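## Task

Place the mug fully inside the top tray of the utility cart and leave the cart parked in the yellow bay with all four wheels clear inside the tape lines, none touching the tape. The mug must end upright, must not drop more than a few centimetres and must not be struck hard. The robot must not tip over or finish leaning. Nothing may count as done if it stays in place only because the robot is holding it.

## Robot and tools

ROBOT. TidyBot++: a single-arm mobile robot. Base 0.54 m long, 0.50 m wide, 0.38 m tall, on four powered casters. On top sits one seven-joint arm with a two-finger gripper. The shoulder is 0.12 m ahead of the base centre, 0.68 m off the floor. Segments: upper arm 0.42 m, forearm 0.31 m, hand 0.31 m (wrist to the hand point). The arm begins folded, hand down, reaching up to 0.08 m beyond the base front, elbow up to 1.15 m high. A downward hand reaches at most about 0.94 m high, and only near the base. Cameras: base_camera (fixed, looking ahead and down) and wrist_camera (fisheye, looks along the hand).

FRAMES. Base frame: origin on the floor below the base centre, x forward, y left, z up. hand_pose is in this frame: the midpoint between the finger pads, its z axis pointing out along the fingers, its y axis the closing direction. Odometry frame = base frame at the start of the scene. base_odometry counts wheel rotation only, so slip reads as motion; heading is positive leftward, -3.142 to 3.142. base_tilt is in degrees, positive when leaning forward or right. Camera calibration lines give K, distortion and T_world_to_cam, where world means the base frame.

execute_actions. Arguments: actions (a list holding one action, or empty to just read state and images) and cameras (list of "base_camera", "wrist_camera" or "all"; omitted/null/["all"] gives both, [] gives none). An action may contain:
- base: exactly one relative move from where the base currently is. {"translate_m": d} drives straight, metres, forward positive, -2 to 2. {"strafe_m": d} slides sideways, metres, left positive, -2 to 2. {"rotate_rad": d} turns in place, radians, counter-clockwise from above positive, -6.3 to 6.3.
- joints: absolute joint targets in radians, by name, each its own key (not a list): joint_1_rad (any angle; turns whole arm about vertical, positive = clockwise from above, opposite to heading), joint_2_rad shoulder -2.249 to 2.249, joint_3_rad (any angle; upper-arm roll), joint_4_rad elbow -2.579 to 2.579, joint_5_rad (any angle; forearm roll), joint_6_rad wrist -2.099 to 2.099, joint_7_rad (any angle; hand roll, with hand down positive is counter-clockwise from above, at 1.57 fingers open left/right). gripper_pos is a 0 to 1 scale: 0 open, 1 closed; pad gap about 85 x (1 - gripper_pos) mm. Unlimited joints take the short way; to go further, step less than half a turn at a time. Done tolerances: ±0.039 for joints 1-4, ±0.056 for 5-7, ±0.03 gripper.
- speeds: optional caps for this action only: translate_m and strafe_m 0.05 to 0.5 m/s, rotate_rad 0.1 to 1.57 rad/s (maximum is the default).
Base and joint motions start together. Unknown keys or out-of-range values get the whole call rejected with no motion. A base move needing over 8.667 s at its top speed is rejected; no action runs past 15 s. Anything left out of an action may still be driving toward an earlier target.

Arm geometry with joint_1_rad = 0, joint_3_rad = 3.14, joint_5_rad = 0 (near start): arm stays in the base x-z plane. Angles from vertical (forward positive): upper = j2, forearm = j2 - j4, hand = j2 - j4 - j6. Hand point offset from shoulder: forward = sum of length x sin(angle), up = sum of length x cos(angle). Joints move up to 1.39 rad/s (1.22 for joints 5-7).

wait: seconds 0 to 10; commands nothing, returns state and images. zoom_image: camera (base_camera or wrist_camera) and region [x0, y0, x1, y1] in pixels of that camera's latest full image, at most 504 x 504. finished_scene: scene = number of the scene being closed; irreversible, reports success. Finish only once everything stays put on its own.

RESULT LINES. base_status/joint_status per motion: "done" (for the base, wheels turned the commanded amount even if slipping), "off_target" (stopped short, may still push), "contact_stop"/"time_out" (target dropped, holding), "not_followed" with "joint command not followed" and "cause:" (self-collision check withheld arm targets; they may be retried each action until valid), "limit_stop_at_motor_heat". joint_status never reports contact_stop or time_out. A blocked base pushes until timeout and may still say "done" well short of target. on_its_own shows uncommanded motion. motor_effort is percent of max, bracketed value is the peak; readings carry bias and noise. Gripper at 1: "done" means empty; "off_target" means gripping something. "ARM HIT" = hard contact with base or itself. MOTOR HOT appears from 60 °C; at 75 °C an OVER-TEMPERATURE FAULT lets the arm sink. A torque fault (joints 1-4 limit 104.5 N m, warning 56.7; joints 5-7 limit 51.3, warning 29.4) freezes arm and gripper 10 s and skips the rest of the call; the base keeps going. If a call reports a stop, later calls in that reply are skipped.

ACCURACY. Friction leaves joints slightly off while still "done"; resending the same target does nothing. Correct by sending last command + (desired - read). The hand usually lands 1-2 cm off; trust images. Held loads make the arm sag; never command a loaded joint to its reading. Odometry drifts a few cm and degrees over many moves. Closed fingertips reach about 20 mm past the hand point.

AVOID. Dropping or knocking the mug, leaving it on its side, driving while the arm is caught on something roughly 0.8 m or higher (tip risk), sideways shoves on a raised hand, slamming into objects, long holds of heavy loads (heat). Objects may occasionally be nudged by outside pushes.

Each tool is called after "Emit:" by a JSON object that holds its "name" and its "arguments".

## Session

Emit:
{"name": "execute_actions", "arguments": {"actions": []}}

Scene clock: 0.00 s.
Motor temperatures (°C, as the motors report them): [36 32 27 32 35 36 45]
base_odometry: x=+0.000 y=+0.000 heading=+0.000 (m, m, rad; odometry frame)
base_tilt: forward=+0.2 right=+0.1 (deg)
base_status: not commanded
joint_positions: joint_1_rad=+0.035 joint_2_rad=-0.372 joint_3_rad=+3.186 joint_4_rad=-2.517 joint_5_rad=+0.027 joint_6_rad=-0.903 joint_7_rad=+1.532 gripper_pos=+0.000
joint_status: not commanded
motor_effort: joint_1_rad=+0 joint_2_rad=-2 joint_3_rad=-1 joint_4_rad=+15 joint_5_rad=-1 joint_6_rad=+0 joint_7_rad=+0 (%)
hand_pose: x=+0.2591 y=-0.0146 z=+0.5933 quat_wxyz=(+0.004, +0.998, -0.050, +0.047) (m; base frame)
pictures: base_camera, wrist_camera
Images, in order (width x height): base_camera 644x364, wrist_camera 644x476.

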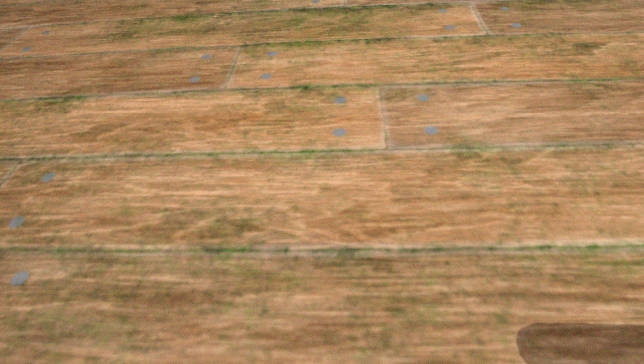

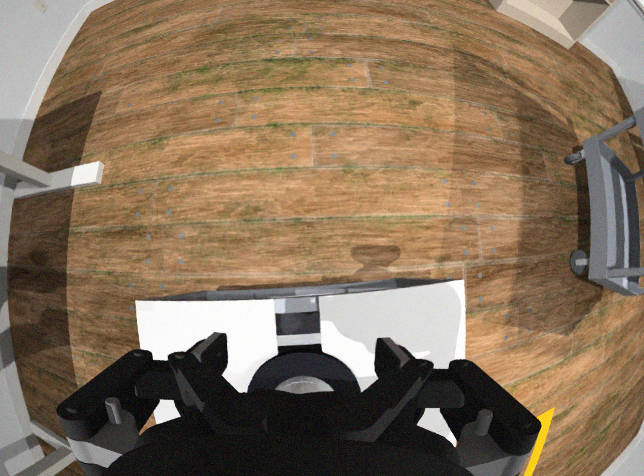

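Emit:
{"name": "execute_actions", "arguments": {"actions": [{"joints":{"joint_6_rad":0.1},"base":{"rotate_rad":-1.2}}], "cameras": ["wrist_camera"]}}

Emit:
{"name": "execute_actions", "arguments": {"actions": [{"base":{"rotate_rad":2.6}}], "cameras": ["wrist_camera"]}}

Scene clock: 7.47 s.
Motor temperatures (°C, as the motors report them): [36 32 27 32 35 36 45]
base_odometry: x=+0.000 y=+0.000 heading=-1.199 (m, m, rad; odometry frame)
base_tilt: forward=+0.2 right=+0.2 (deg)
base_status: done
joint_positions: joint_1_rad=+0.035 joint_2_rad=-0.372 joint_3_rad=+3.186 joint_4_rad=-2.516 joint_5_rad=+0.027 joint_6_rad=+0.102 joint_7_rad=+1.532 gripper_pos=+0.000
joint_status: all done
motor_effort: joint_1_rad=-1(0) joint_2_rad=-6(6) joint_3_rad=-1(0) joint_4_rad=+20(20) joint_5_rad=-1(1) joint_6_rad=+7(7) joint_7_rad=-1(1) (%)
hand_pose: x=+0.5069 y=-0.0289 z=+0.7619 quat_wxyz=(+0.009, +0.852, -0.042, +0.522) (m; base frame)
pictures: wrist_camera
camera_calibration (this result's frames):
wrist_camera: T_world_to_cam=[[-0.0694234, -0.997497, 0.0134379, -0.0124846], [-0.409159, 0.0161861, -0.91232, 0.97285], [0.909818, -0.0688345, -0.409258, -0.0196245], [0, 0, 0, 1]] pos_world=[0.415038, -0.0295508, 0.879686]
Images, in order (width x height): wrist_camera 644x476.

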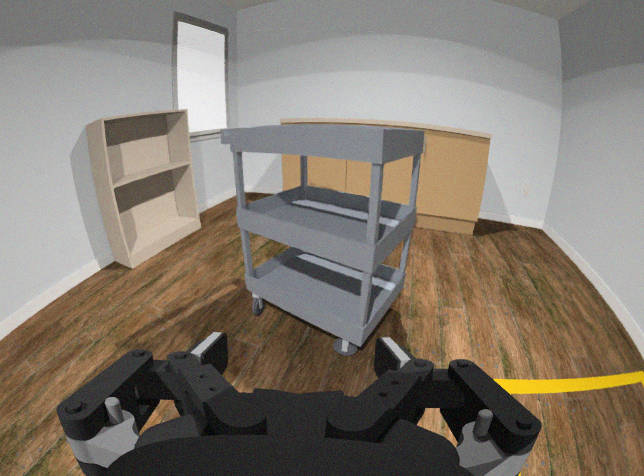

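Scene clock: 10.60 s.
Motor temperatures (°C, as the motors report them): [36 32 27 32 35 36 45]
base_odometry: x=+0.000 y=+0.000 heading=+1.400 (m, m, rad; odometry frame)
base_tilt: forward=+0.3 right=+0.2 (deg)
base_status: done
joint_positions: joint_1_rad=+0.035 joint_2_rad=-0.372 joint_3_rad=+3.186 joint_4_rad=-2.516 joint_5_rad=+0.027 joint_6_rad=+0.102 joint_7_rad=+1.532 gripper_pos=+0.000
joint_status: not commanded
motor_effort: joint_1_rad=+0(1) joint_2_rad=-6(7) joint_3_rad=-1(1) joint_4_rad=+20(20) joint_5_rad=-1(1) joint_6_rad=+7(7) joint_7_rad=-1(1) (%)
hand_pose: x=+0.5069 y=-0.0290 z=+0.7619 quat_wxyz=(+0.009, +0.852, -0.042, +0.522) (m; base frame)
pictures: wrist_camera
camera_calibration (this result's frames):
wrist_camera: T_world_to_cam=[[-0.0694476, -0.997495, 0.0134287, -0.0124755], [-0.409158, 0.0162044, -0.91232, 0.97285], [0.909817, -0.0688529, -0.409258, -0.0196246], [0, 0, 0, 1]] pos_world=[0.415038, -0.0295599, 0.879686]
Images, in order (width x height): wrist_camera 644x476.

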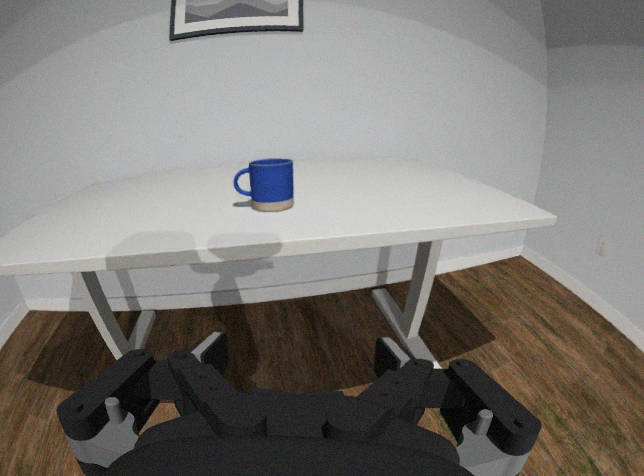

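Emit:
{"name": "execute_actions", "arguments": {"actions": [{"base":{"rotate_rad":2.2},"joints":{"joint_6_rad":-0.2}}], "cameras": ["wrist_camera"]}}

Scene clock: 22.43 s.
Motor temperatures (°C, as the motors report them): [36 32 27 32 35 36 45]
base_odometry: x=+0.000 y=+0.000 heading=-2.684 (m, m, rad; odometry frame)
base_tilt: forward=+0.2 right=+0.2 (deg)
base_status: done
joint_positions: joint_1_rad=+0.035 joint_2_rad=-0.372 joint_3_rad=+3.186 joint_4_rad=-2.519 joint_5_rad=+0.027 joint_6_rad=-0.200 joint_7_rad=+1.532 gripper_pos=+0.000
joint_status: all done
motor_effort: joint_1_rad=+0(1) joint_2_rad=-5(6) joint_3_rad=-1(2) joint_4_rad=+19(21) joint_5_rad=-2(0) joint_6_rad=+5(7) joint_7_rad=-1(1) (%)
hand_pose: x=+0.4514 y=-0.0260 z=+0.6846 quat_wxyz=(+0.007, +0.921, -0.045, +0.387) (m; base frame)
pictures: wrist_camera
camera_calibration (this result's frames):
wrist_camera: T_world_to_cam=[[-0.0669591, -0.997639, 0.0152387, -0.0146614], [-0.663446, 0.0331111, -0.747491, 0.881938], [0.745222, -0.0601614, -0.664097, 0.248453], [0, 0, 0, 1]] pos_world=[0.398985, -0.0288816, 0.824461]
Images, in order (width x height): wrist_camera 644x476.

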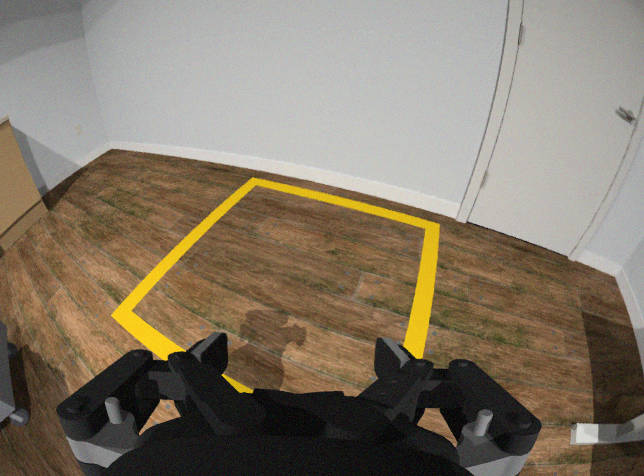

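Emit:
{"name": "execute_actions", "arguments": {"actions": [{"base":{"rotate_rad":1.484}}]}}

Scene clock: 46.53 s.
Motor temperatures (°C, as the motors report them): [36 32 27 32 35 36 45]
base_odometry: x=+0.000 y=+0.000 heading=-1.201 (m, m, rad; odometry frame)
base_tilt: forward=+0.3 right=+0.2 (deg)
base_status: done
joint_positions: joint_1_rad=+0.035 joint_2_rad=-0.372 joint_3_rad=+3.186 joint_4_rad=-2.519 joint_5_rad=+0.027 joint_6_rad=-0.200 joint_7_rad=+1.532 gripper_pos=+0.000
joint_status: not commanded
motor_effort: joint_1_rad=+0(1) joint_2_rad=-5(5) joint_3_rad=-1(2) joint_4_rad=+19(19) joint_5_rad=-1(1) joint_6_rad=+6(6) joint_7_rad=-1(1) (%)
hand_pose: x=+0.4514 y=-0.0260 z=+0.6846 quat_wxyz=(+0.007, +0.921, -0.045, +0.387) (m; base frame)
pictures: base_camera, wrist_camera
camera_calibration (this result's frames):
wrist_camera: T_world_to_cam=[[-0.0669594, -0.997639, 0.0152387, -0.0146614], [-0.663446, 0.0331113, -0.747491, 0.881938], [0.745222, -0.0601616, -0.664097, 0.248452], [0, 0, 0, 1]] pos_world=[0.398985, -0.0288816, 0.824461]
Images, in order (width x height): base_camera 644x364, wrist_camera 644x476.

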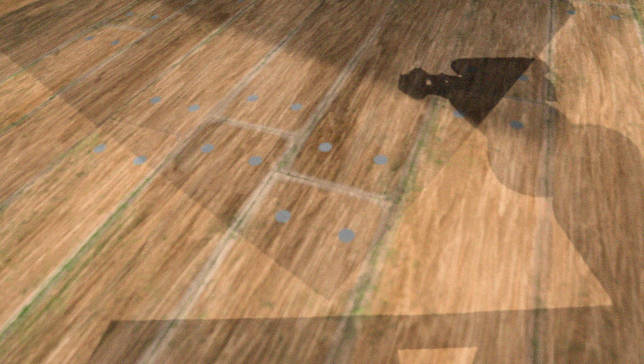

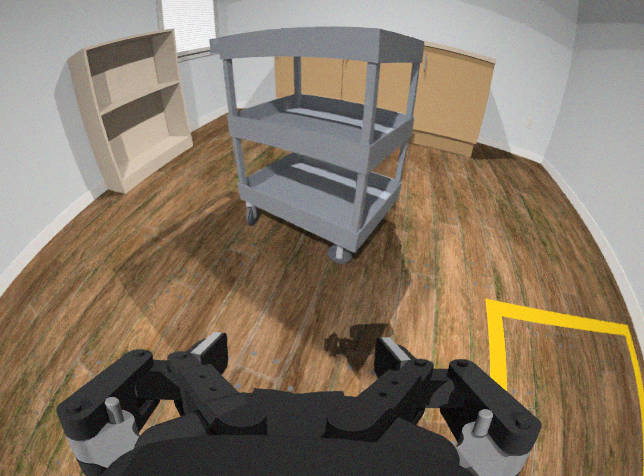

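Emit:
{"name": "execute_actions", "arguments": {"actions": [{"base":{"rotate_rad":-2.206},"joints":{"joint_6_rad":-0.9,"joint_1_rad":3.0}}], "cameras": []}}

Emit:
{"name": "execute_actions", "arguments": {"actions": [{"base":{"translate_m":-1.507},"joints":{"joint_6_rad":-0.3}}]}}

Scene clock: 78.80 s.
Motor temperatures (°C, as the motors report them): [36 32 27 32 35 36 45]
base_odometry: x=+0.000 y=+0.000 heading=+2.877 (m, m, rad; odometry frame)
base_tilt: forward=+0.3 right=+0.2 (deg)
base_status: done
joint_positions: joint_1_rad=+2.978 joint_2_rad=-0.372 joint_3_rad=+3.186 joint_4_rad=-2.519 joint_5_rad=+0.027 joint_6_rad=-0.877 joint_7_rad=+1.532 gripper_pos=+0.000
joint_status: all done
motor_effort: joint_1_rad=+0(1) joint_2_rad=-2(6) joint_3_rad=-1(0) joint_4_rad=+16(19) joint_5_rad=+0(2) joint_6_rad=+1(5) joint_7_rad=-1(1) (%)
hand_pose: x=-0.0281 y=-0.0144 z=+0.5936 quat_wxyz=(+0.059, +0.049, -0.997, +0.002) (m; base frame)
pictures: none
No camera images: the call's "cameras" was empty. Leave "cameras" out to get every camera's image.

Scene clock: 83.17 s.
Motor temperatures (°C, as the motors report them): [36 32 27 32 35 36 45]
base_odometry: x=+1.454 y=-0.397 heading=+2.876 (m, m, rad; odometry frame)
base_tilt: forward=+0.2 right=+0.1 (deg)
base_status: done
joint_positions: joint_1_rad=+2.978 joint_2_rad=-0.372 joint_3_rad=+3.186 joint_4_rad=-2.519 joint_5_rad=+0.027 joint_6_rad=-0.301 joint_7_rad=+1.532 gripper_pos=+0.000
joint_status: all done
motor_effort: joint_1_rad=+0(1) joint_2_rad=-5(6) joint_3_rad=-1(0) joint_4_rad=+19(20) joint_5_rad=+0(1) joint_6_rad=+5(5) joint_7_rad=+0(1) (%)
hand_pose: x=-0.1889 y=-0.0371 z=+0.6632 quat_wxyz=(+0.339, +0.047, -0.939, +0.027) (m; base frame)
pictures: base_camera, wrist_camera
camera_calibration (this result's frames):
wrist_camera: T_world_to_cam=[[-0.132787, 0.991021, 0.0156762, -0.00732536], [0.72861, 0.108324, -0.676309, 0.660049], [-0.671934, -0.0783829, -0.736452, 0.49033], [0, 0, 0, 1]] pos_world=[-0.152422, -0.0258063, 0.807616]
Images, in order (width x height): base_camera 644x364, wrist_camera 644x476.

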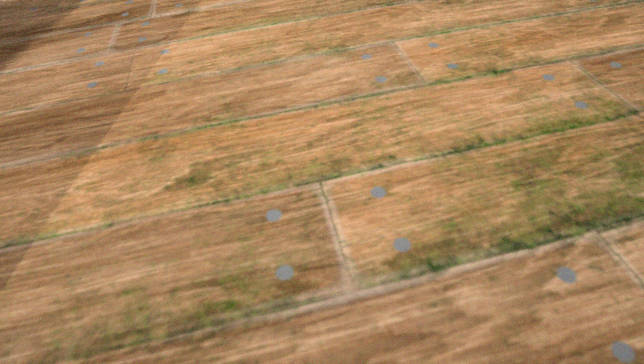

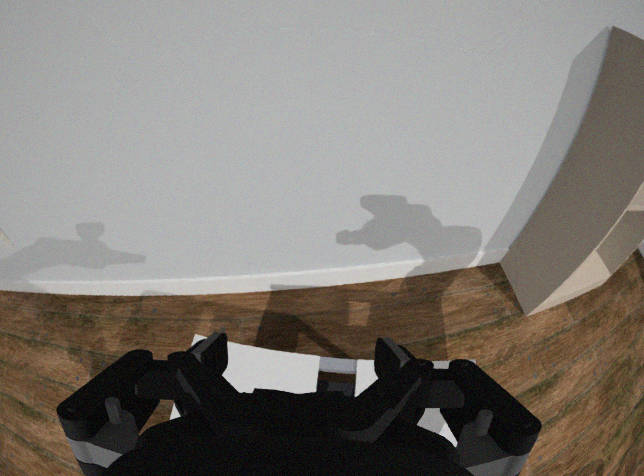

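Emit:
{"name": "execute_actions", "arguments": {"actions": [{"base":{"strafe_m":1.275},"joints":{"joint_1_rad":1.2,"joint_6_rad":-0.2}}]}}

Scene clock: 97.17 s.
Motor temperatures (°C, as the motors report them): [36 32 27 32 35 36 45]
base_odometry: x=+1.120 y=-1.627 heading=+2.876 (m, m, rad; odometry frame)
base_tilt: forward=+0.2 right=+0.2 (deg)
base_status: done
joint_positions: joint_1_rad=+1.222 joint_2_rad=-0.372 joint_3_rad=+3.186 joint_4_rad=-2.519 joint_5_rad=+0.027 joint_6_rad=-0.224 joint_7_rad=+1.532 gripper_pos=+0.000
joint_status: all done
motor_effort: joint_1_rad=+0(1) joint_2_rad=-5(6) joint_3_rad=-1(0) joint_4_rad=+18(20) joint_5_rad=-1(1) joint_6_rad=+6(5) joint_7_rad=-1(1) (%)
hand_pose: x=+0.2180 y=-0.3129 z=+0.6794 quat_wxyz=(+0.216, +0.742, -0.555, +0.308) (m; base frame)
pictures: base_camera, wrist_camera
camera_calibration (this result's frames):
wrist_camera: T_world_to_cam=[[-0.949788, -0.312518, 0.0153473, 0.0902739], [-0.22372, 0.64399, -0.731592, 0.817175], [0.218752, -0.698291, -0.68157, 0.32865], [0, 0, 0, 1]] pos_world=[0.196666, -0.268547, 0.820451]
Images, in order (width x height): base_camera 644x364, wrist_camera 644x476.

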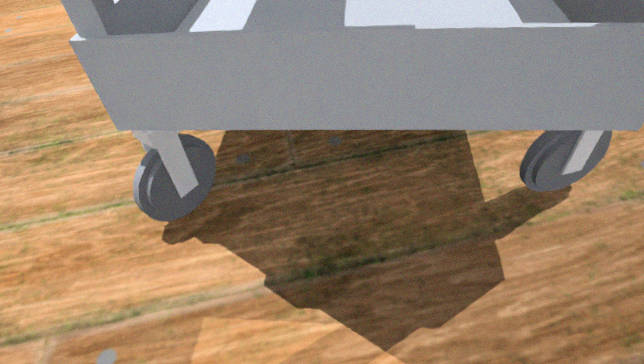

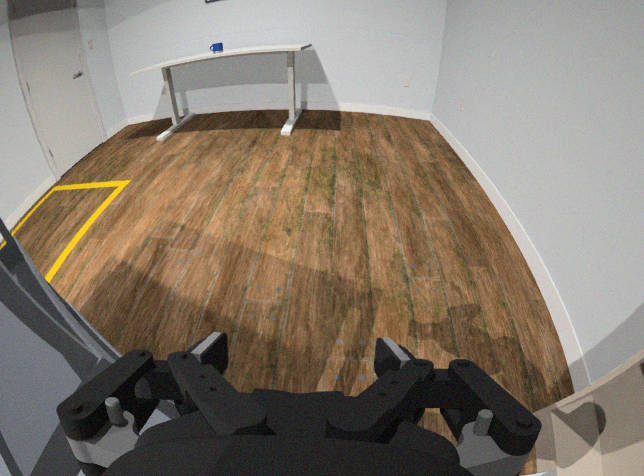

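Emit:
{"name": "execute_actions", "arguments": {"actions": [{"base":{"strafe_m":-0.07},"joints":{"joint_1_rad":2.6,"joint_6_rad":-0.5}}], "cameras": ["base_camera"]}}

Emit:
{"name": "execute_actions", "arguments": {"actions": [{"base":{"translate_m":0.4},"speeds":{"translate_m":0.08}}]}}

Scene clock: 105.53 s.
Motor temperatures (°C, as the motors report them): [36 32 27 32 35 36 45]
base_odometry: x=+1.138 y=-1.560 heading=+2.876 (m, m, rad; odometry frame)
base_tilt: forward=+0.2 right=+0.2 (deg)
base_status: done
joint_positions: joint_1_rad=+2.578 joint_2_rad=-0.372 joint_3_rad=+3.186 joint_4_rad=-2.519 joint_5_rad=+0.027 joint_6_rad=-0.477 joint_7_rad=+1.532 gripper_pos=+0.000
joint_status: all done
motor_effort: joint_1_rad=+0(1) joint_2_rad=-4(8) joint_3_rad=-1(0) joint_4_rad=+18(21) joint_5_rad=-1(1) joint_6_rad=+4(5) joint_7_rad=-1(1) (%)
hand_pose: x=-0.1118 y=-0.1308 z=+0.6321 quat_wxyz=(+0.246, +0.239, -0.937, +0.070) (m; base frame)
pictures: base_camera
Images, in order (width x height): base_camera 644x364.

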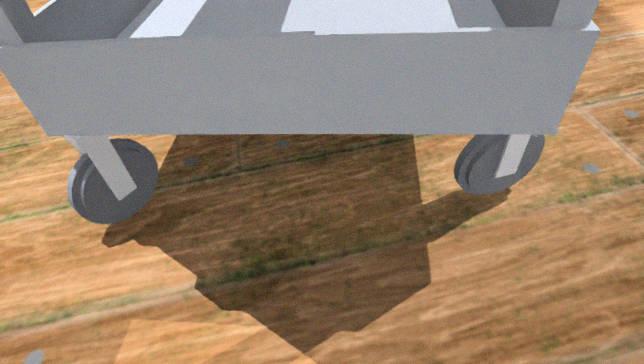

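Scene clock: 111.03 s.
Motor temperatures (°C, as the motors report them): [36 32 27 32 35 36 45]
base_odometry: x=+0.752 y=-1.455 heading=+2.876 (m, m, rad; odometry frame)
base_tilt: forward=+0.2 right=+0.1 (deg)
base_status: done
joint_positions: joint_1_rad=+2.578 joint_2_rad=-0.368 joint_3_rad=+3.186 joint_4_rad=-2.519 joint_5_rad=+0.027 joint_6_rad=-0.479 joint_7_rad=+1.532 gripper_pos=+0.000
joint_status: not commanded
motor_effort: joint_1_rad=+0(2) joint_2_rad=-4(9) joint_3_rad=-1(0) joint_4_rad=+18(19) joint_5_rad=-1(0) joint_6_rad=+4(4) joint_7_rad=-1(1) (%)
hand_pose: x=-0.1111 y=-0.1303 z=+0.6307 quat_wxyz=(+0.243, +0.239, -0.938, +0.069) (m; base frame)
pictures: base_camera, wrist_camera
camera_calibration (this result's frames):
wrist_camera: T_world_to_cam=[[-0.509218, 0.860482, 0.0163344, 0.0367128], [0.724338, 0.438746, -0.531824, 0.542935], [-0.464792, -0.258983, -0.846698, 0.580378], [0, 0, 0, 1]] pos_world=[-0.104819, -0.119493, 0.77955]
Images, in order (width x height): base_camera 644x364, wrist_camera 644x476.

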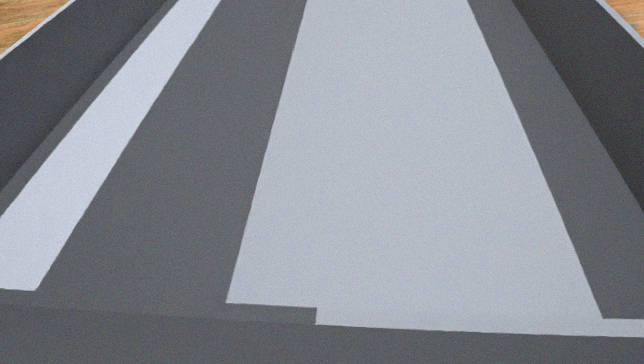

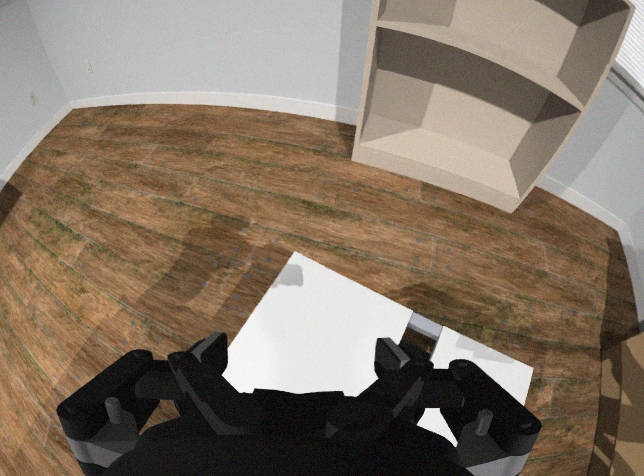

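Emit:
{"name": "execute_actions", "arguments": {"actions": [{"joints":{"joint_2_rad":-0.3,"joint_4_rad":-0.6,"joint_6_rad":-1.9}}], "cameras": []}}

Emit:
{"name": "execute_actions", "arguments": {"actions": [{"joints":{"joint_1_rad":0.0},"base":{"translate_m":0.6},"speeds":{"translate_m":0.12}}], "cameras": ["wrist_camera"]}}

Scene clock: 120.53 s.
Motor temperatures (°C, as the motors report them): [36 32 27 32 35 36 45]
base_odometry: x=+0.752 y=-1.455 heading=+2.876 (m, m, rad; odometry frame)
base_tilt: forward=+0.2 right=+0.1 (deg)
base_status: not commanded
joint_positions: joint_1_rad=+2.578 joint_2_rad=-0.324 joint_3_rad=+3.186 joint_4_rad=-0.623 joint_5_rad=+0.027 joint_6_rad=-1.878 joint_7_rad=+1.532 gripper_pos=+0.000
joint_status: all done
motor_effort: joint_1_rad=+0(1) joint_2_rad=+3(9) joint_3_rad=-1(1) joint_4_rad=+10(22) joint_5_rad=-1(1) joint_6_rad=+7(8) joint_7_rad=-1(1) (%)
hand_pose: x=-0.0745 y=-0.0949 z=+1.2037 quat_wxyz=(+0.446, +0.199, -0.863, +0.125) (m; base frame)
pictures: none
No camera images: the call's "cameras" was empty. Leave "cameras" out to get every camera's image.

Scene clock: 126.73 s.
Motor temperatures (°C, as the motors report them): [36 32 27 32 35 36 45]
base_odometry: x=+0.174 y=-1.295 heading=+2.874 (m, m, rad; odometry frame)
base_tilt: forward=+0.2 right=+0.2 (deg)
base_status: done
joint_positions: joint_1_rad=+0.022 joint_2_rad=-0.304 joint_3_rad=+3.187 joint_4_rad=-0.619 joint_5_rad=+0.027 joint_6_rad=-1.879 joint_7_rad=+1.532 gripper_pos=+0.000
joint_status: all done
motor_effort: joint_1_rad=-1(1) joint_2_rad=+2(11) joint_3_rad=-1(5) joint_4_rad=+10(12) joint_5_rad=-2(3) joint_6_rad=+6(7) joint_7_rad=-1(1) (%)
hand_pose: x=+0.3421 y=-0.0284 z=+1.2005 quat_wxyz=(+0.010, +0.888, -0.059, +0.456) (m; base frame)
pictures: wrist_camera
camera_calibration (this result's frames):
wrist_camera: T_world_to_cam=[[-0.0972325, -0.995258, 0.00287087, -0.0069775], [-0.540539, 0.0503859, -0.839809, 1.26442], [0.835682, -0.0832086, -0.542874, 0.495194], [0, 0, 0, 1]] pos_world=[0.268965, -0.029449, 1.33072]
Images, in order (width x height): wrist_camera 644x476.

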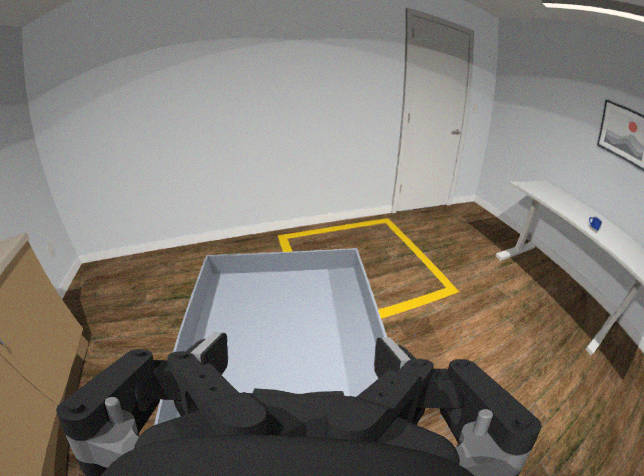

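Emit:
{"name": "execute_actions", "arguments": {"actions": [{"joints":{"joint_6_rad":-2.09},"base":{"translate_m":0.7},"speeds":{"translate_m":0.13}}]}}

Scene clock: 136.00 s.
Motor temperatures (°C, as the motors report them): [36 32 27 32 35 36 45]
base_odometry: x=-0.499 y=-1.107 heading=+2.872 (m, m, rad; odometry frame)
base_tilt: forward=+0.2 right=+0.2 (deg)
base_status: done
joint_positions: joint_1_rad=+0.022 joint_2_rad=-0.304 joint_3_rad=+3.187 joint_4_rad=-0.618 joint_5_rad=+0.027 joint_6_rad=-2.088 joint_7_rad=+1.532 gripper_pos=+0.000
joint_status: all done
motor_effort: joint_1_rad=+0(1) joint_2_rad=+3(8) joint_3_rad=-1(2) joint_4_rad=+9(11) joint_5_rad=-2(2) joint_6_rad=+6(7) joint_7_rad=-1(0) (%)
hand_pose: x=+0.2996 y=-0.0242 z=+1.1523 quat_wxyz=(+0.007, +0.930, -0.062, +0.361) (m; base frame)
pictures: base_camera, wrist_camera
camera_calibration (this result's frames):
wrist_camera: T_world_to_cam=[[-0.0954578, -0.995426, 0.00398124, -0.00864813], [-0.701699, 0.0644526, -0.709553, 1.09926], [0.70605, -0.070526, -0.704641, 0.730477], [0, 0, 0, 1]] pos_world=[0.254773, -0.0279414, 1.29474]
Images, in order (width x height): base_camera 644x364, wrist_camera 644x476.

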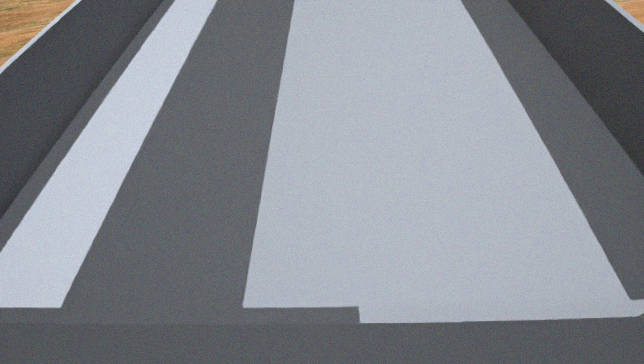

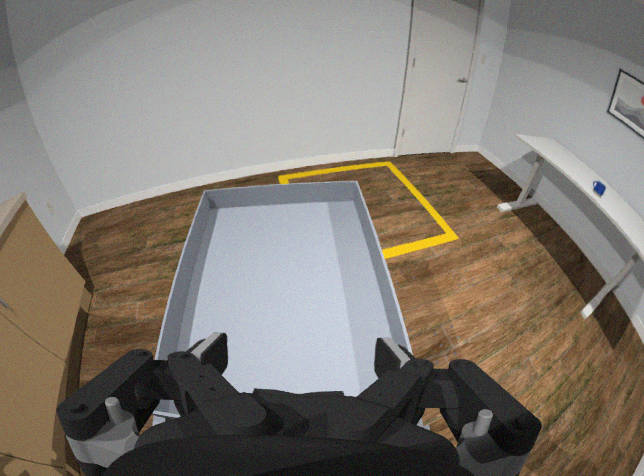

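Emit:
{"name": "execute_actions", "arguments": {"actions": [{"base":{"translate_m":-0.3}}]}}

Scene clock: 143.87 s.
Motor temperatures (°C, as the motors report them): [36 32 27 32 35 36 45]
base_odometry: x=-0.210 y=-1.187 heading=+2.873 (m, m, rad; odometry frame)
base_tilt: forward=+0.2 right=+0.2 (deg)
base_status: done
joint_positions: joint_1_rad=+0.022 joint_2_rad=-0.307 joint_3_rad=+3.187 joint_4_rad=-0.618 joint_5_rad=+0.027 joint_6_rad=-2.088 joint_7_rad=+1.532 gripper_pos=+0.000
joint_status: not commanded
motor_effort: joint_1_rad=+0(0) joint_2_rad=+3(7) joint_3_rad=-1(2) joint_4_rad=+9(11) joint_5_rad=-1(2) joint_6_rad=+5(6) joint_7_rad=-1(1) (%)
hand_pose: x=+0.2978 y=-0.0242 z=+1.1531 quat_wxyz=(+0.007, +0.930, -0.062, +0.363) (m; base frame)
pictures: base_camera, wrist_camera
camera_calibration (this result's frames):
wrist_camera: T_world_to_cam=[[-0.0954819, -0.995424, 0.00369383, -0.00844363], [-0.698666, 0.0643725, -0.712546, 1.10116], [0.709048, -0.070616, -0.701616, 0.727945], [0, 0, 0, 1]] pos_world=[0.252386, -0.0278846, 1.29539]
Images, in order (width x height): base_camera 644x364, wrist_camera 644x476.

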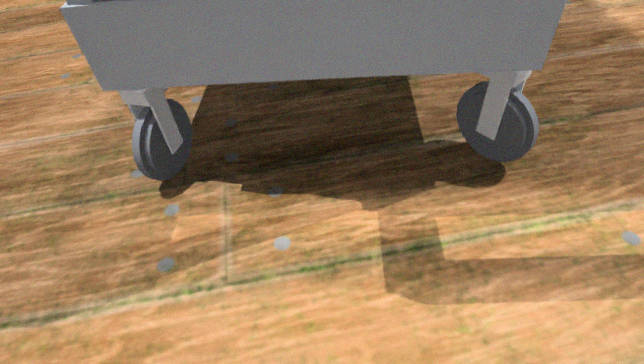

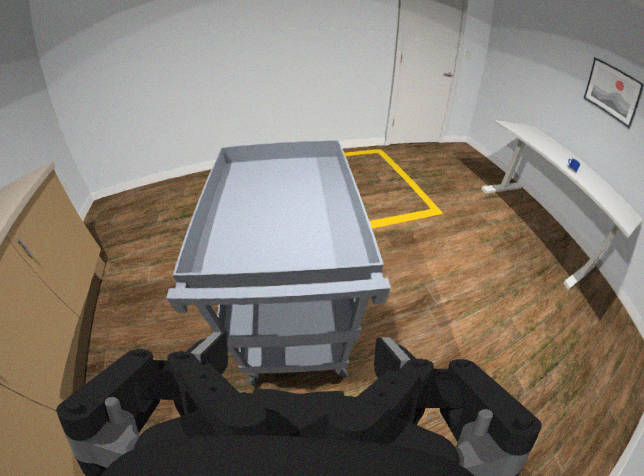

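Emit:
{"name": "execute_actions", "arguments": {"actions": [{"base":{"translate_m":0.3},"speeds":{"translate_m":0.08}}], "cameras": ["wrist_camera"]}}

Emit:
{"name": "execute_actions", "arguments": {"actions": [{"base":{"translate_m":0.5},"speeds":{"translate_m":0.3}}]}}

Scene clock: 156.90 s.
Motor temperatures (°C, as the motors report them): [36 32 27 32 35 36 45]
base_odometry: x=-0.497 y=-1.108 heading=+2.875 (m, m, rad; odometry frame)
base_tilt: forward=+0.2 right=+0.2 (deg)
base_status: translate_m time_out (by the wheels' count: +0.298 of +0.300)
joint_positions: joint_1_rad=+0.022 joint_2_rad=-0.304 joint_3_rad=+3.187 joint_4_rad=-0.617 joint_5_rad=+0.027 joint_6_rad=-2.088 joint_7_rad=+1.532 gripper_pos=+0.000
joint_status: not commanded
motor_effort: joint_1_rad=+0(0) joint_2_rad=+5(8) joint_3_rad=-1(0) joint_4_rad=+9(11) joint_5_rad=+0(1) joint_6_rad=+5(6) joint_7_rad=-2(1) (%)
hand_pose: x=+0.2994 y=-0.0242 z=+1.1526 quat_wxyz=(+0.007, +0.930, -0.062, +0.362) (m; base frame)
pictures: wrist_camera
camera_calibration (this result's frames):
wrist_camera: T_world_to_cam=[[-0.0954709, -0.995424, 0.00394183, -0.0086129], [-0.701026, 0.0644227, -0.71022, 1.0999], [0.706716, -0.0705686, -0.703969, 0.729803], [0, 0, 0, 1]] pos_world=[0.25447, -0.0279306, 1.29496]
Images, in order (width x height): wrist_camera 644x476.

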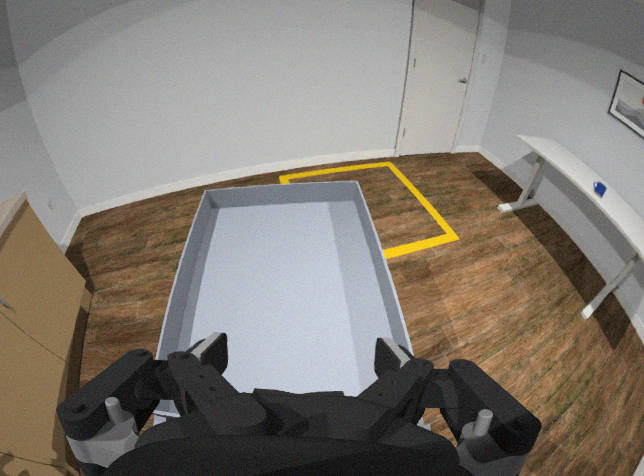

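not run: a stop came earlier in this reply.

Emit:
{"name": "execute_actions", "arguments": {"actions": [{"base":{"translate_m":-0.65}}]}}

Scene clock: 167.17 s.
Motor temperatures (°C, as the motors report them): [36 32 27 32 35 36 45]
base_odometry: x=+0.130 y=-1.278 heading=+2.876 (m, m, rad; odometry frame)
base_tilt: forward=+0.2 right=+0.1 (deg)
base_status: done
joint_positions: joint_1_rad=+0.022 joint_2_rad=-0.300 joint_3_rad=+3.187 joint_4_rad=-0.617 joint_5_rad=+0.027 joint_6_rad=-2.088 joint_7_rad=+1.532 gripper_pos=+0.000
joint_status: not commanded
motor_effort: joint_1_rad=+0(1) joint_2_rad=+4(8) joint_3_rad=-1(0) joint_4_rad=+9(11) joint_5_rad=+0(1) joint_6_rad=+6(6) joint_7_rad=-2(0) (%)
hand_pose: x=+0.3011 y=-0.0242 z=+1.1520 quat_wxyz=(+0.007, +0.931, -0.062, +0.360) (m; base frame)
pictures: base_camera, wrist_camera
camera_calibration (this result's frames):
wrist_camera: T_world_to_cam=[[-0.0954608, -0.995424, 0.00418859, -0.00877992], [-0.703319, 0.064469, -0.707945, 1.09871], [0.704436, -0.0705269, -0.706255, 0.731585], [0, 0, 0, 1]] pos_world=[0.256549, -0.027976, 1.29455]
Images, in order (width x height): base_camera 644x364, wrist_camera 644x476.

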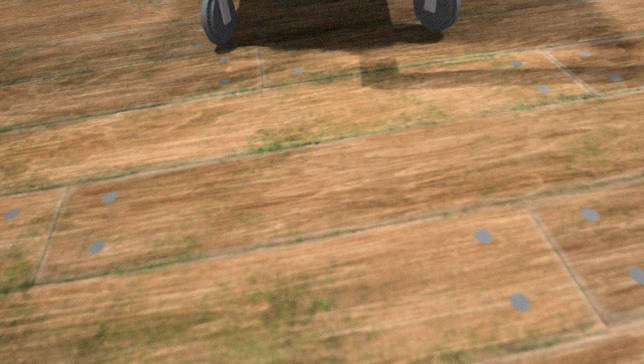

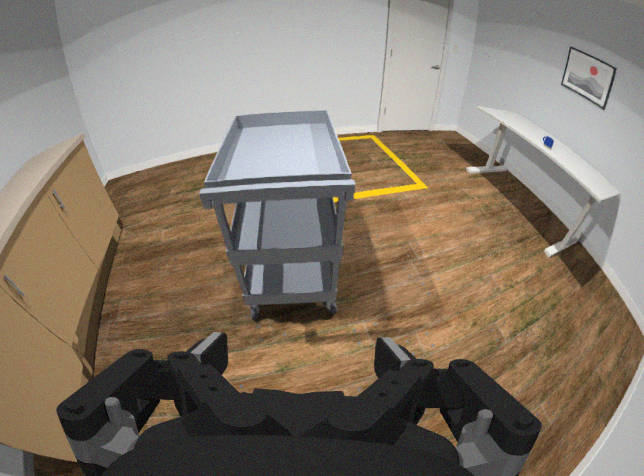

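Emit:
{"name": "execute_actions", "arguments": {"actions": [{"base":{"strafe_m":-0.85},"joints":{"joint_1_rad":-1.2,"joint_2_rad":-0.37,"joint_4_rad":-2.5,"joint_6_rad":-0.1}}], "cameras": []}}

Emit:
{"name": "execute_actions", "arguments": {"actions": [{"base":{"translate_m":1.5}}]}}

Scene clock: 180.60 s.
Motor temperatures (°C, as the motors report them): [36 32 27 32 35 36 45]
base_odometry: x=+0.354 y=-0.458 heading=+2.876 (m, m, rad; odometry frame)
base_tilt: forward=+0.3 right=+0.1 (deg)
base_status: done
joint_positions: joint_1_rad=-1.177 joint_2_rad=-0.351 joint_3_rad=+3.187 joint_4_rad=-2.480 joint_5_rad=+0.027 joint_6_rad=-0.123 joint_7_rad=+1.532 gripper_pos=+0.000
joint_status: all done
motor_effort: joint_1_rad=+0(1) joint_2_rad=-6(12) joint_3_rad=-1(2) joint_4_rad=+19(23) joint_5_rad=+0(1) joint_6_rad=+6(7) joint_7_rad=-1(1) (%)
hand_pose: x=+0.2732 y=+0.3302 z=+0.7144 quat_wxyz=(-0.238, +0.767, +0.477, +0.358) (m; base frame)
pictures: none
No camera images: the call's "cameras" was empty. Leave "cameras" out to get every camera's image.

Scene clock: 184.97 s.
Motor temperatures (°C, as the motors report them): [36 32 27 32 35 36 45]
base_odometry: x=-1.093 y=-0.062 heading=+2.875 (m, m, rad; odometry frame)
base_tilt: forward=+0.3 right=+0.2 (deg)
base_status: done
joint_positions: joint_1_rad=-1.177 joint_2_rad=-0.351 joint_3_rad=+3.187 joint_4_rad=-2.480 joint_5_rad=+0.027 joint_6_rad=-0.122 joint_7_rad=+1.532 gripper_pos=+0.000
joint_status: not commanded
motor_effort: joint_1_rad=+0(0) joint_2_rad=-6(7) joint_3_rad=-1(0) joint_4_rad=+20(21) joint_5_rad=-2(1) joint_6_rad=+6(7) joint_7_rad=-1(1) (%)
hand_pose: x=+0.2730 y=+0.3303 z=+0.7147 quat_wxyz=(-0.238, +0.766, +0.477, +0.359) (m; base frame)
pictures: base_camera, wrist_camera
camera_calibration (this result's frames):
wrist_camera: T_world_to_cam=[[0.910029, -0.414246, 0.0157655, -0.131476], [-0.232745, -0.542034, -0.807483, 0.889536], [0.343042, 0.731163, -0.58968, 0.218034], [0, 0, 0, 1]] pos_world=[0.251888, 0.268277, 0.848928]
Images, in order (width x height): base_camera 644x364, wrist_camera 644x476.

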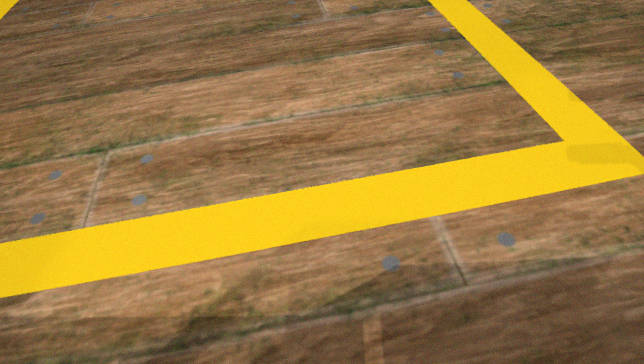

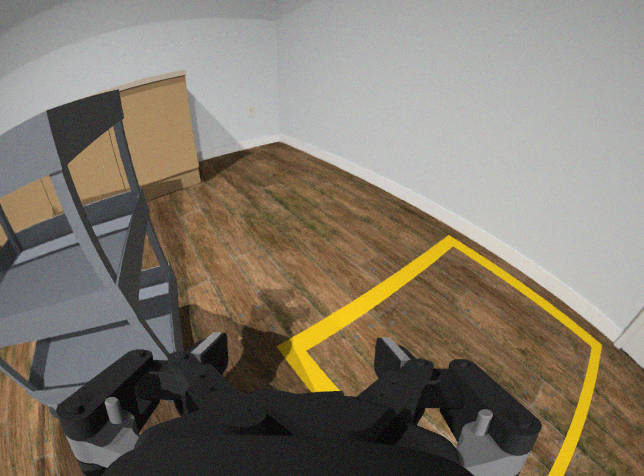

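Look more to the left and down.

Emit:
{"name": "execute_actions", "arguments": {"actions": [{"base":{"translate_m":0.3},"joints":{"joint_1_rad":-2.0,"joint_6_rad":-0.3}}], "cameras": ["wrist_camera"]}}

Scene clock: 190.00 s.
Motor temperatures (°C, as the motors report them): [36 32 27 32 35 36 45]
base_odometry: x=-1.383 y=+0.017 heading=+2.875 (m, m, rad; odometry frame)
base_tilt: forward=+0.3 right=+0.2 (deg)
base_status: done
joint_positions: joint_1_rad=-1.979 joint_2_rad=-0.352 joint_3_rad=+3.187 joint_4_rad=-2.480 joint_5_rad=+0.027 joint_6_rad=-0.277 joint_7_rad=+1.532 gripper_pos=+0.000
joint_status: all done
motor_effort: joint_1_rad=+0(1) joint_2_rad=-6(7) joint_3_rad=-1(2) joint_4_rad=+19(21) joint_5_rad=+0(2) joint_6_rad=+6(6) joint_7_rad=-1(1) (%)
hand_pose: x=+0.0014 y=+0.3098 z=+0.6801 quat_wxyz=(-0.300, +0.537, +0.763, +0.199) (m; base frame)
pictures: wrist_camera
camera_calibration (this result's frames):
wrist_camera: T_world_to_cam=[[0.930175, 0.366747, 0.0164961, -0.134712], [0.269943, -0.652817, -0.707786, 0.753135], [-0.248809, 0.662818, -0.706234, 0.40706], [0, 0, 0, 1]] pos_world=[0.0232831, 0.271258, 0.82276]
Images, in order (width x height): wrist_camera 644x476.

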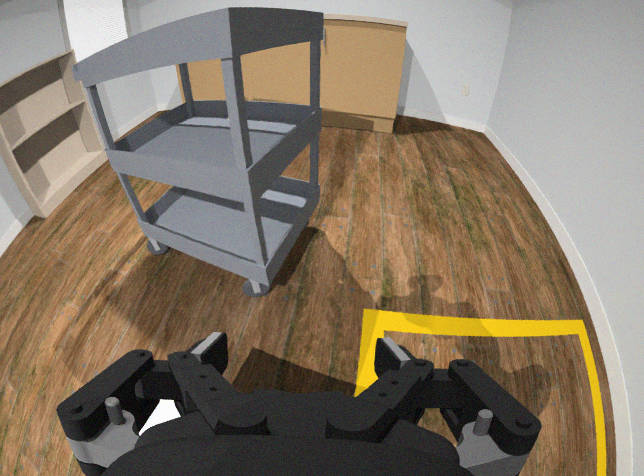

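Emit:
{"name": "zoom_image", "arguments": {"camera": "wrist_camera", "region": [120, 170, 360, 320]}}

Region (120, 170, 360, 320) of wrist_camera's 644x476 image, scaled by 2.100; it fills the top 315 rows of this view, and the rest is white.

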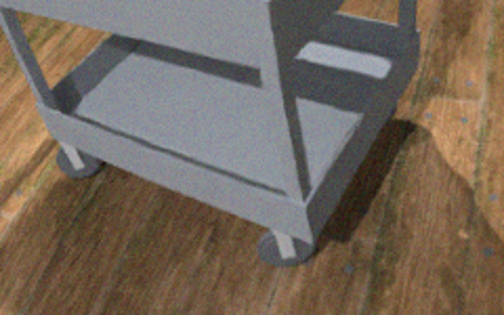

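Emit:
{"name": "execute_actions", "arguments": {"actions": [{"base":{"translate_m":-1.0},"joints":{"joint_1_rad":-1.9,"joint_2_rad":-0.3,"joint_4_rad":-0.6,"joint_6_rad":-2.05}}], "cameras": ["wrist_camera"]}}

Emit:
{"name": "execute_actions", "arguments": {"actions": [{"base":{"strafe_m":0.39},"speeds":{"strafe_m":0.12}}], "cameras": ["wrist_camera"]}}

Emit:
{"name": "execute_actions", "arguments": {"actions": [{"base":{"strafe_m":0.25},"speeds":{"strafe_m":0.1}}], "cameras": ["wrist_camera"]}}

Scene clock: 213.87 s.
Motor temperatures (°C, as the motors report them): [36 32 27 32 35 36 45]
base_odometry: x=-0.418 y=-0.246 heading=+2.875 (m, m, rad; odometry frame)
base_tilt: forward=+0.2 right=+0.2 (deg)
base_status: done
joint_positions: joint_1_rad=-1.924 joint_2_rad=-0.320 joint_3_rad=+3.187 joint_4_rad=-0.624 joint_5_rad=+0.027 joint_6_rad=-2.029 joint_7_rad=+1.532 gripper_pos=+0.000
joint_status: all done
motor_effort: joint_1_rad=+0(0) joint_2_rad=+3(12) joint_3_rad=-1(2) joint_4_rad=+10(21) joint_5_rad=-1(0) joint_6_rad=+6(5) joint_7_rad=-1(1) (%)
hand_pose: x=+0.0741 y=+0.1826 z=+1.1662 quat_wxyz=(-0.321, +0.567, +0.724, +0.227) (m; base frame)
pictures: wrist_camera
camera_calibration (this result's frames):
wrist_camera: T_world_to_cam=[[0.961106, 0.276165, 0.00270661, -0.133398], [0.182568, -0.627955, -0.756533, 1.0533], [-0.207229, 0.727603, -0.65395, 0.776872], [0, 0, 0, 1]] pos_world=[0.096901, 0.13301, 1.30525]
Images, in order (width x height): wrist_camera 644x476.

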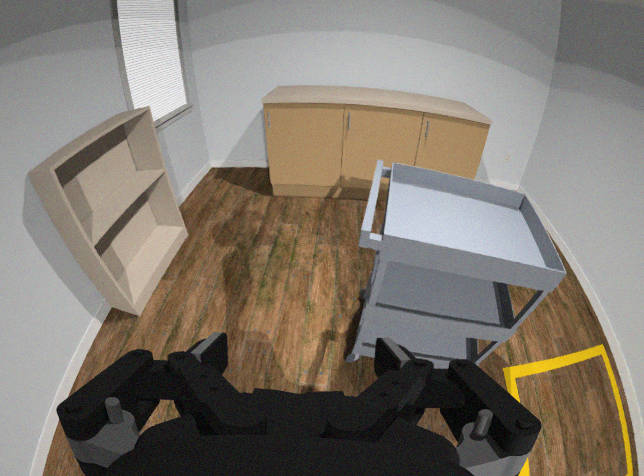

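Scene clock: 217.70 s.
Motor temperatures (°C, as the motors report them): [36 32 27 32 35 36 45]
base_odometry: x=-0.520 y=-0.623 heading=+2.875 (m, m, rad; odometry frame)
base_tilt: forward=+0.2 right=+0.2 (deg)
base_status: done
joint_positions: joint_1_rad=-1.924 joint_2_rad=-0.308 joint_3_rad=+3.187 joint_4_rad=-0.622 joint_5_rad=+0.027 joint_6_rad=-2.029 joint_7_rad=+1.532 gripper_pos=+0.000
joint_status: not commanded
motor_effort: joint_1_rad=+0(0) joint_2_rad=+3(9) joint_3_rad=-1(0) joint_4_rad=+9(11) joint_5_rad=-1(0) joint_6_rad=+6(7) joint_7_rad=-1(1) (%)
hand_pose: x=+0.0723 y=+0.1877 z=+1.1645 quat_wxyz=(-0.317, +0.568, +0.726, +0.225) (m; base frame)
pictures: wrist_camera
camera_calibration (this result's frames):
wrist_camera: T_world_to_cam=[[0.961145, 0.276022, 0.00350877, -0.133931], [0.185178, -0.635283, -0.74975, 1.04878], [-0.204718, 0.721268, -0.661712, 0.781758], [0, 0, 0, 1]] pos_world=[0.0945572, 0.139381, 1.30409]
Images, in order (width x height): wrist_camera 644x476.

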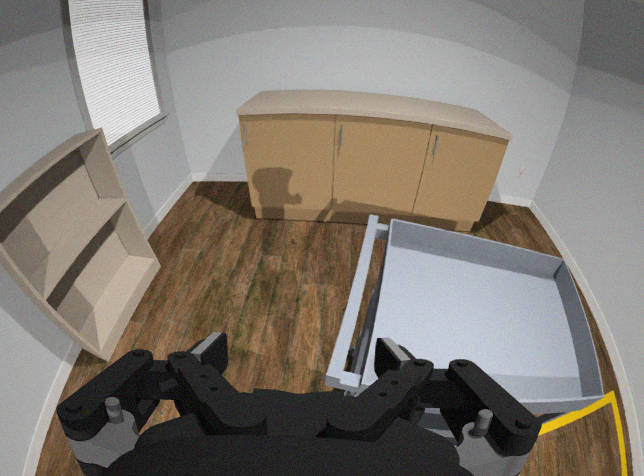

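Scene clock: 220.70 s.
Motor temperatures (°C, as the motors report them): [36 32 27 32 35 36 45]
base_odometry: x=-0.586 y=-0.864 heading=+2.875 (m, m, rad; odometry frame)
base_tilt: forward=+0.2 right=+0.1 (deg)
base_status: done
joint_positions: joint_1_rad=-1.924 joint_2_rad=-0.302 joint_3_rad=+3.187 joint_4_rad=-0.621 joint_5_rad=+0.027 joint_6_rad=-2.029 joint_7_rad=+1.532 gripper_pos=+0.000
joint_status: not commanded
motor_effort: joint_1_rad=+0(1) joint_2_rad=+2(7) joint_3_rad=-1(0) joint_4_rad=+9(10) joint_5_rad=-1(0) joint_6_rad=+6(6) joint_7_rad=-1(1) (%)
hand_pose: x=+0.0714 y=+0.1901 z=+1.1638 quat_wxyz=(-0.315, +0.568, +0.726, +0.224) (m; base frame)
pictures: wrist_camera
camera_calibration (this result's frames):
wrist_camera: T_world_to_cam=[[0.961196, 0.275839, 0.00389244, -0.134186], [0.186276, -0.638567, -0.746682, 1.04693], [-0.203478, 0.718432, -0.66517, 0.783796], [0, 0, 0, 1]] pos_world=[0.0934475, 0.142441, 1.3036]
Images, in order (width x height): wrist_camera 644x476.

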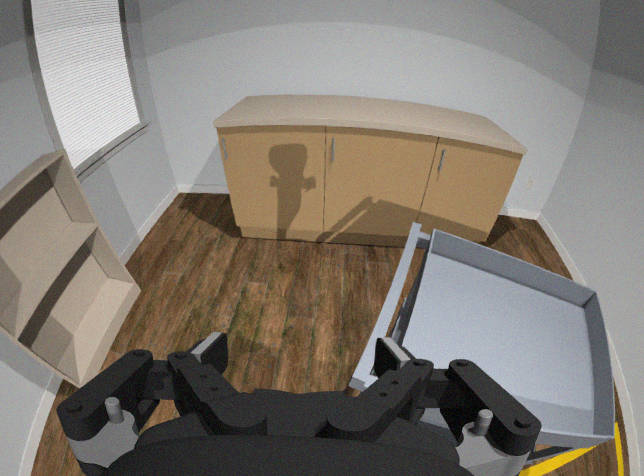

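Emit:
{"name": "execute_actions", "arguments": {"actions": [{"base":{"strafe_m":0.2},"speeds":{"strafe_m":0.1},"joints":{"joint_1_rad":-2.2}}]}}

Scene clock: 229.80 s.
Motor temperatures (°C, as the motors report them): [36 32 27 32 35 36 45]
base_odometry: x=-0.638 y=-1.057 heading=+2.875 (m, m, rad; odometry frame)
base_tilt: forward=+0.3 right=+0.1 (deg)
base_status: done
joint_positions: joint_1_rad=-2.178 joint_2_rad=-0.302 joint_3_rad=+3.187 joint_4_rad=-0.620 joint_5_rad=+0.027 joint_6_rad=-2.030 joint_7_rad=+1.532 gripper_pos=+0.000
joint_status: all done
motor_effort: joint_1_rad=-1(1) joint_2_rad=+3(6) joint_3_rad=-1(0) joint_4_rad=+10(11) joint_5_rad=-1(1) joint_6_rad=+6(7) joint_7_rad=-1(1) (%)
hand_pose: x=+0.0249 y=+0.1723 z=+1.1638 quat_wxyz=(-0.341, +0.472, +0.793, +0.182) (m; base frame)
pictures: base_camera, wrist_camera
camera_calibration (this result's frames):
wrist_camera: T_world_to_cam=[[0.86095, 0.508675, 0.00393669, -0.122281], [0.341007, -0.571389, -0.746478, 1.02856], [-0.377465, 0.644022, -0.665399, 0.804556], [0, 0, 0, 1]] pos_world=[0.0582238, 0.131758, 1.30363]
Images, in order (width x height): base_camera 644x364, wrist_camera 644x476.

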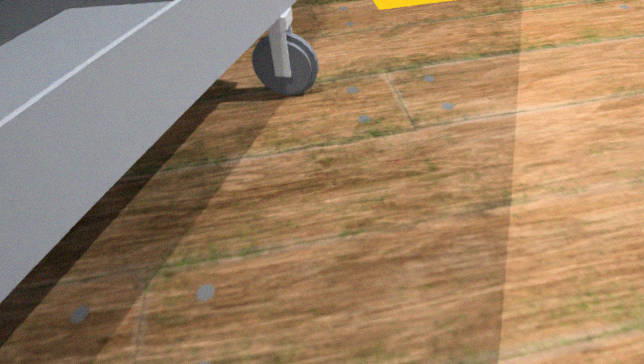

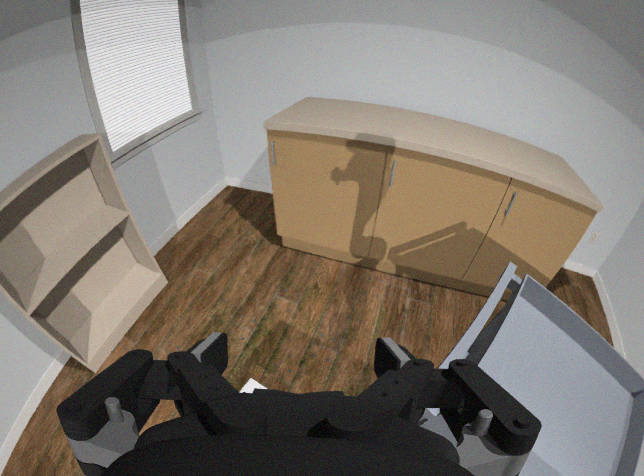

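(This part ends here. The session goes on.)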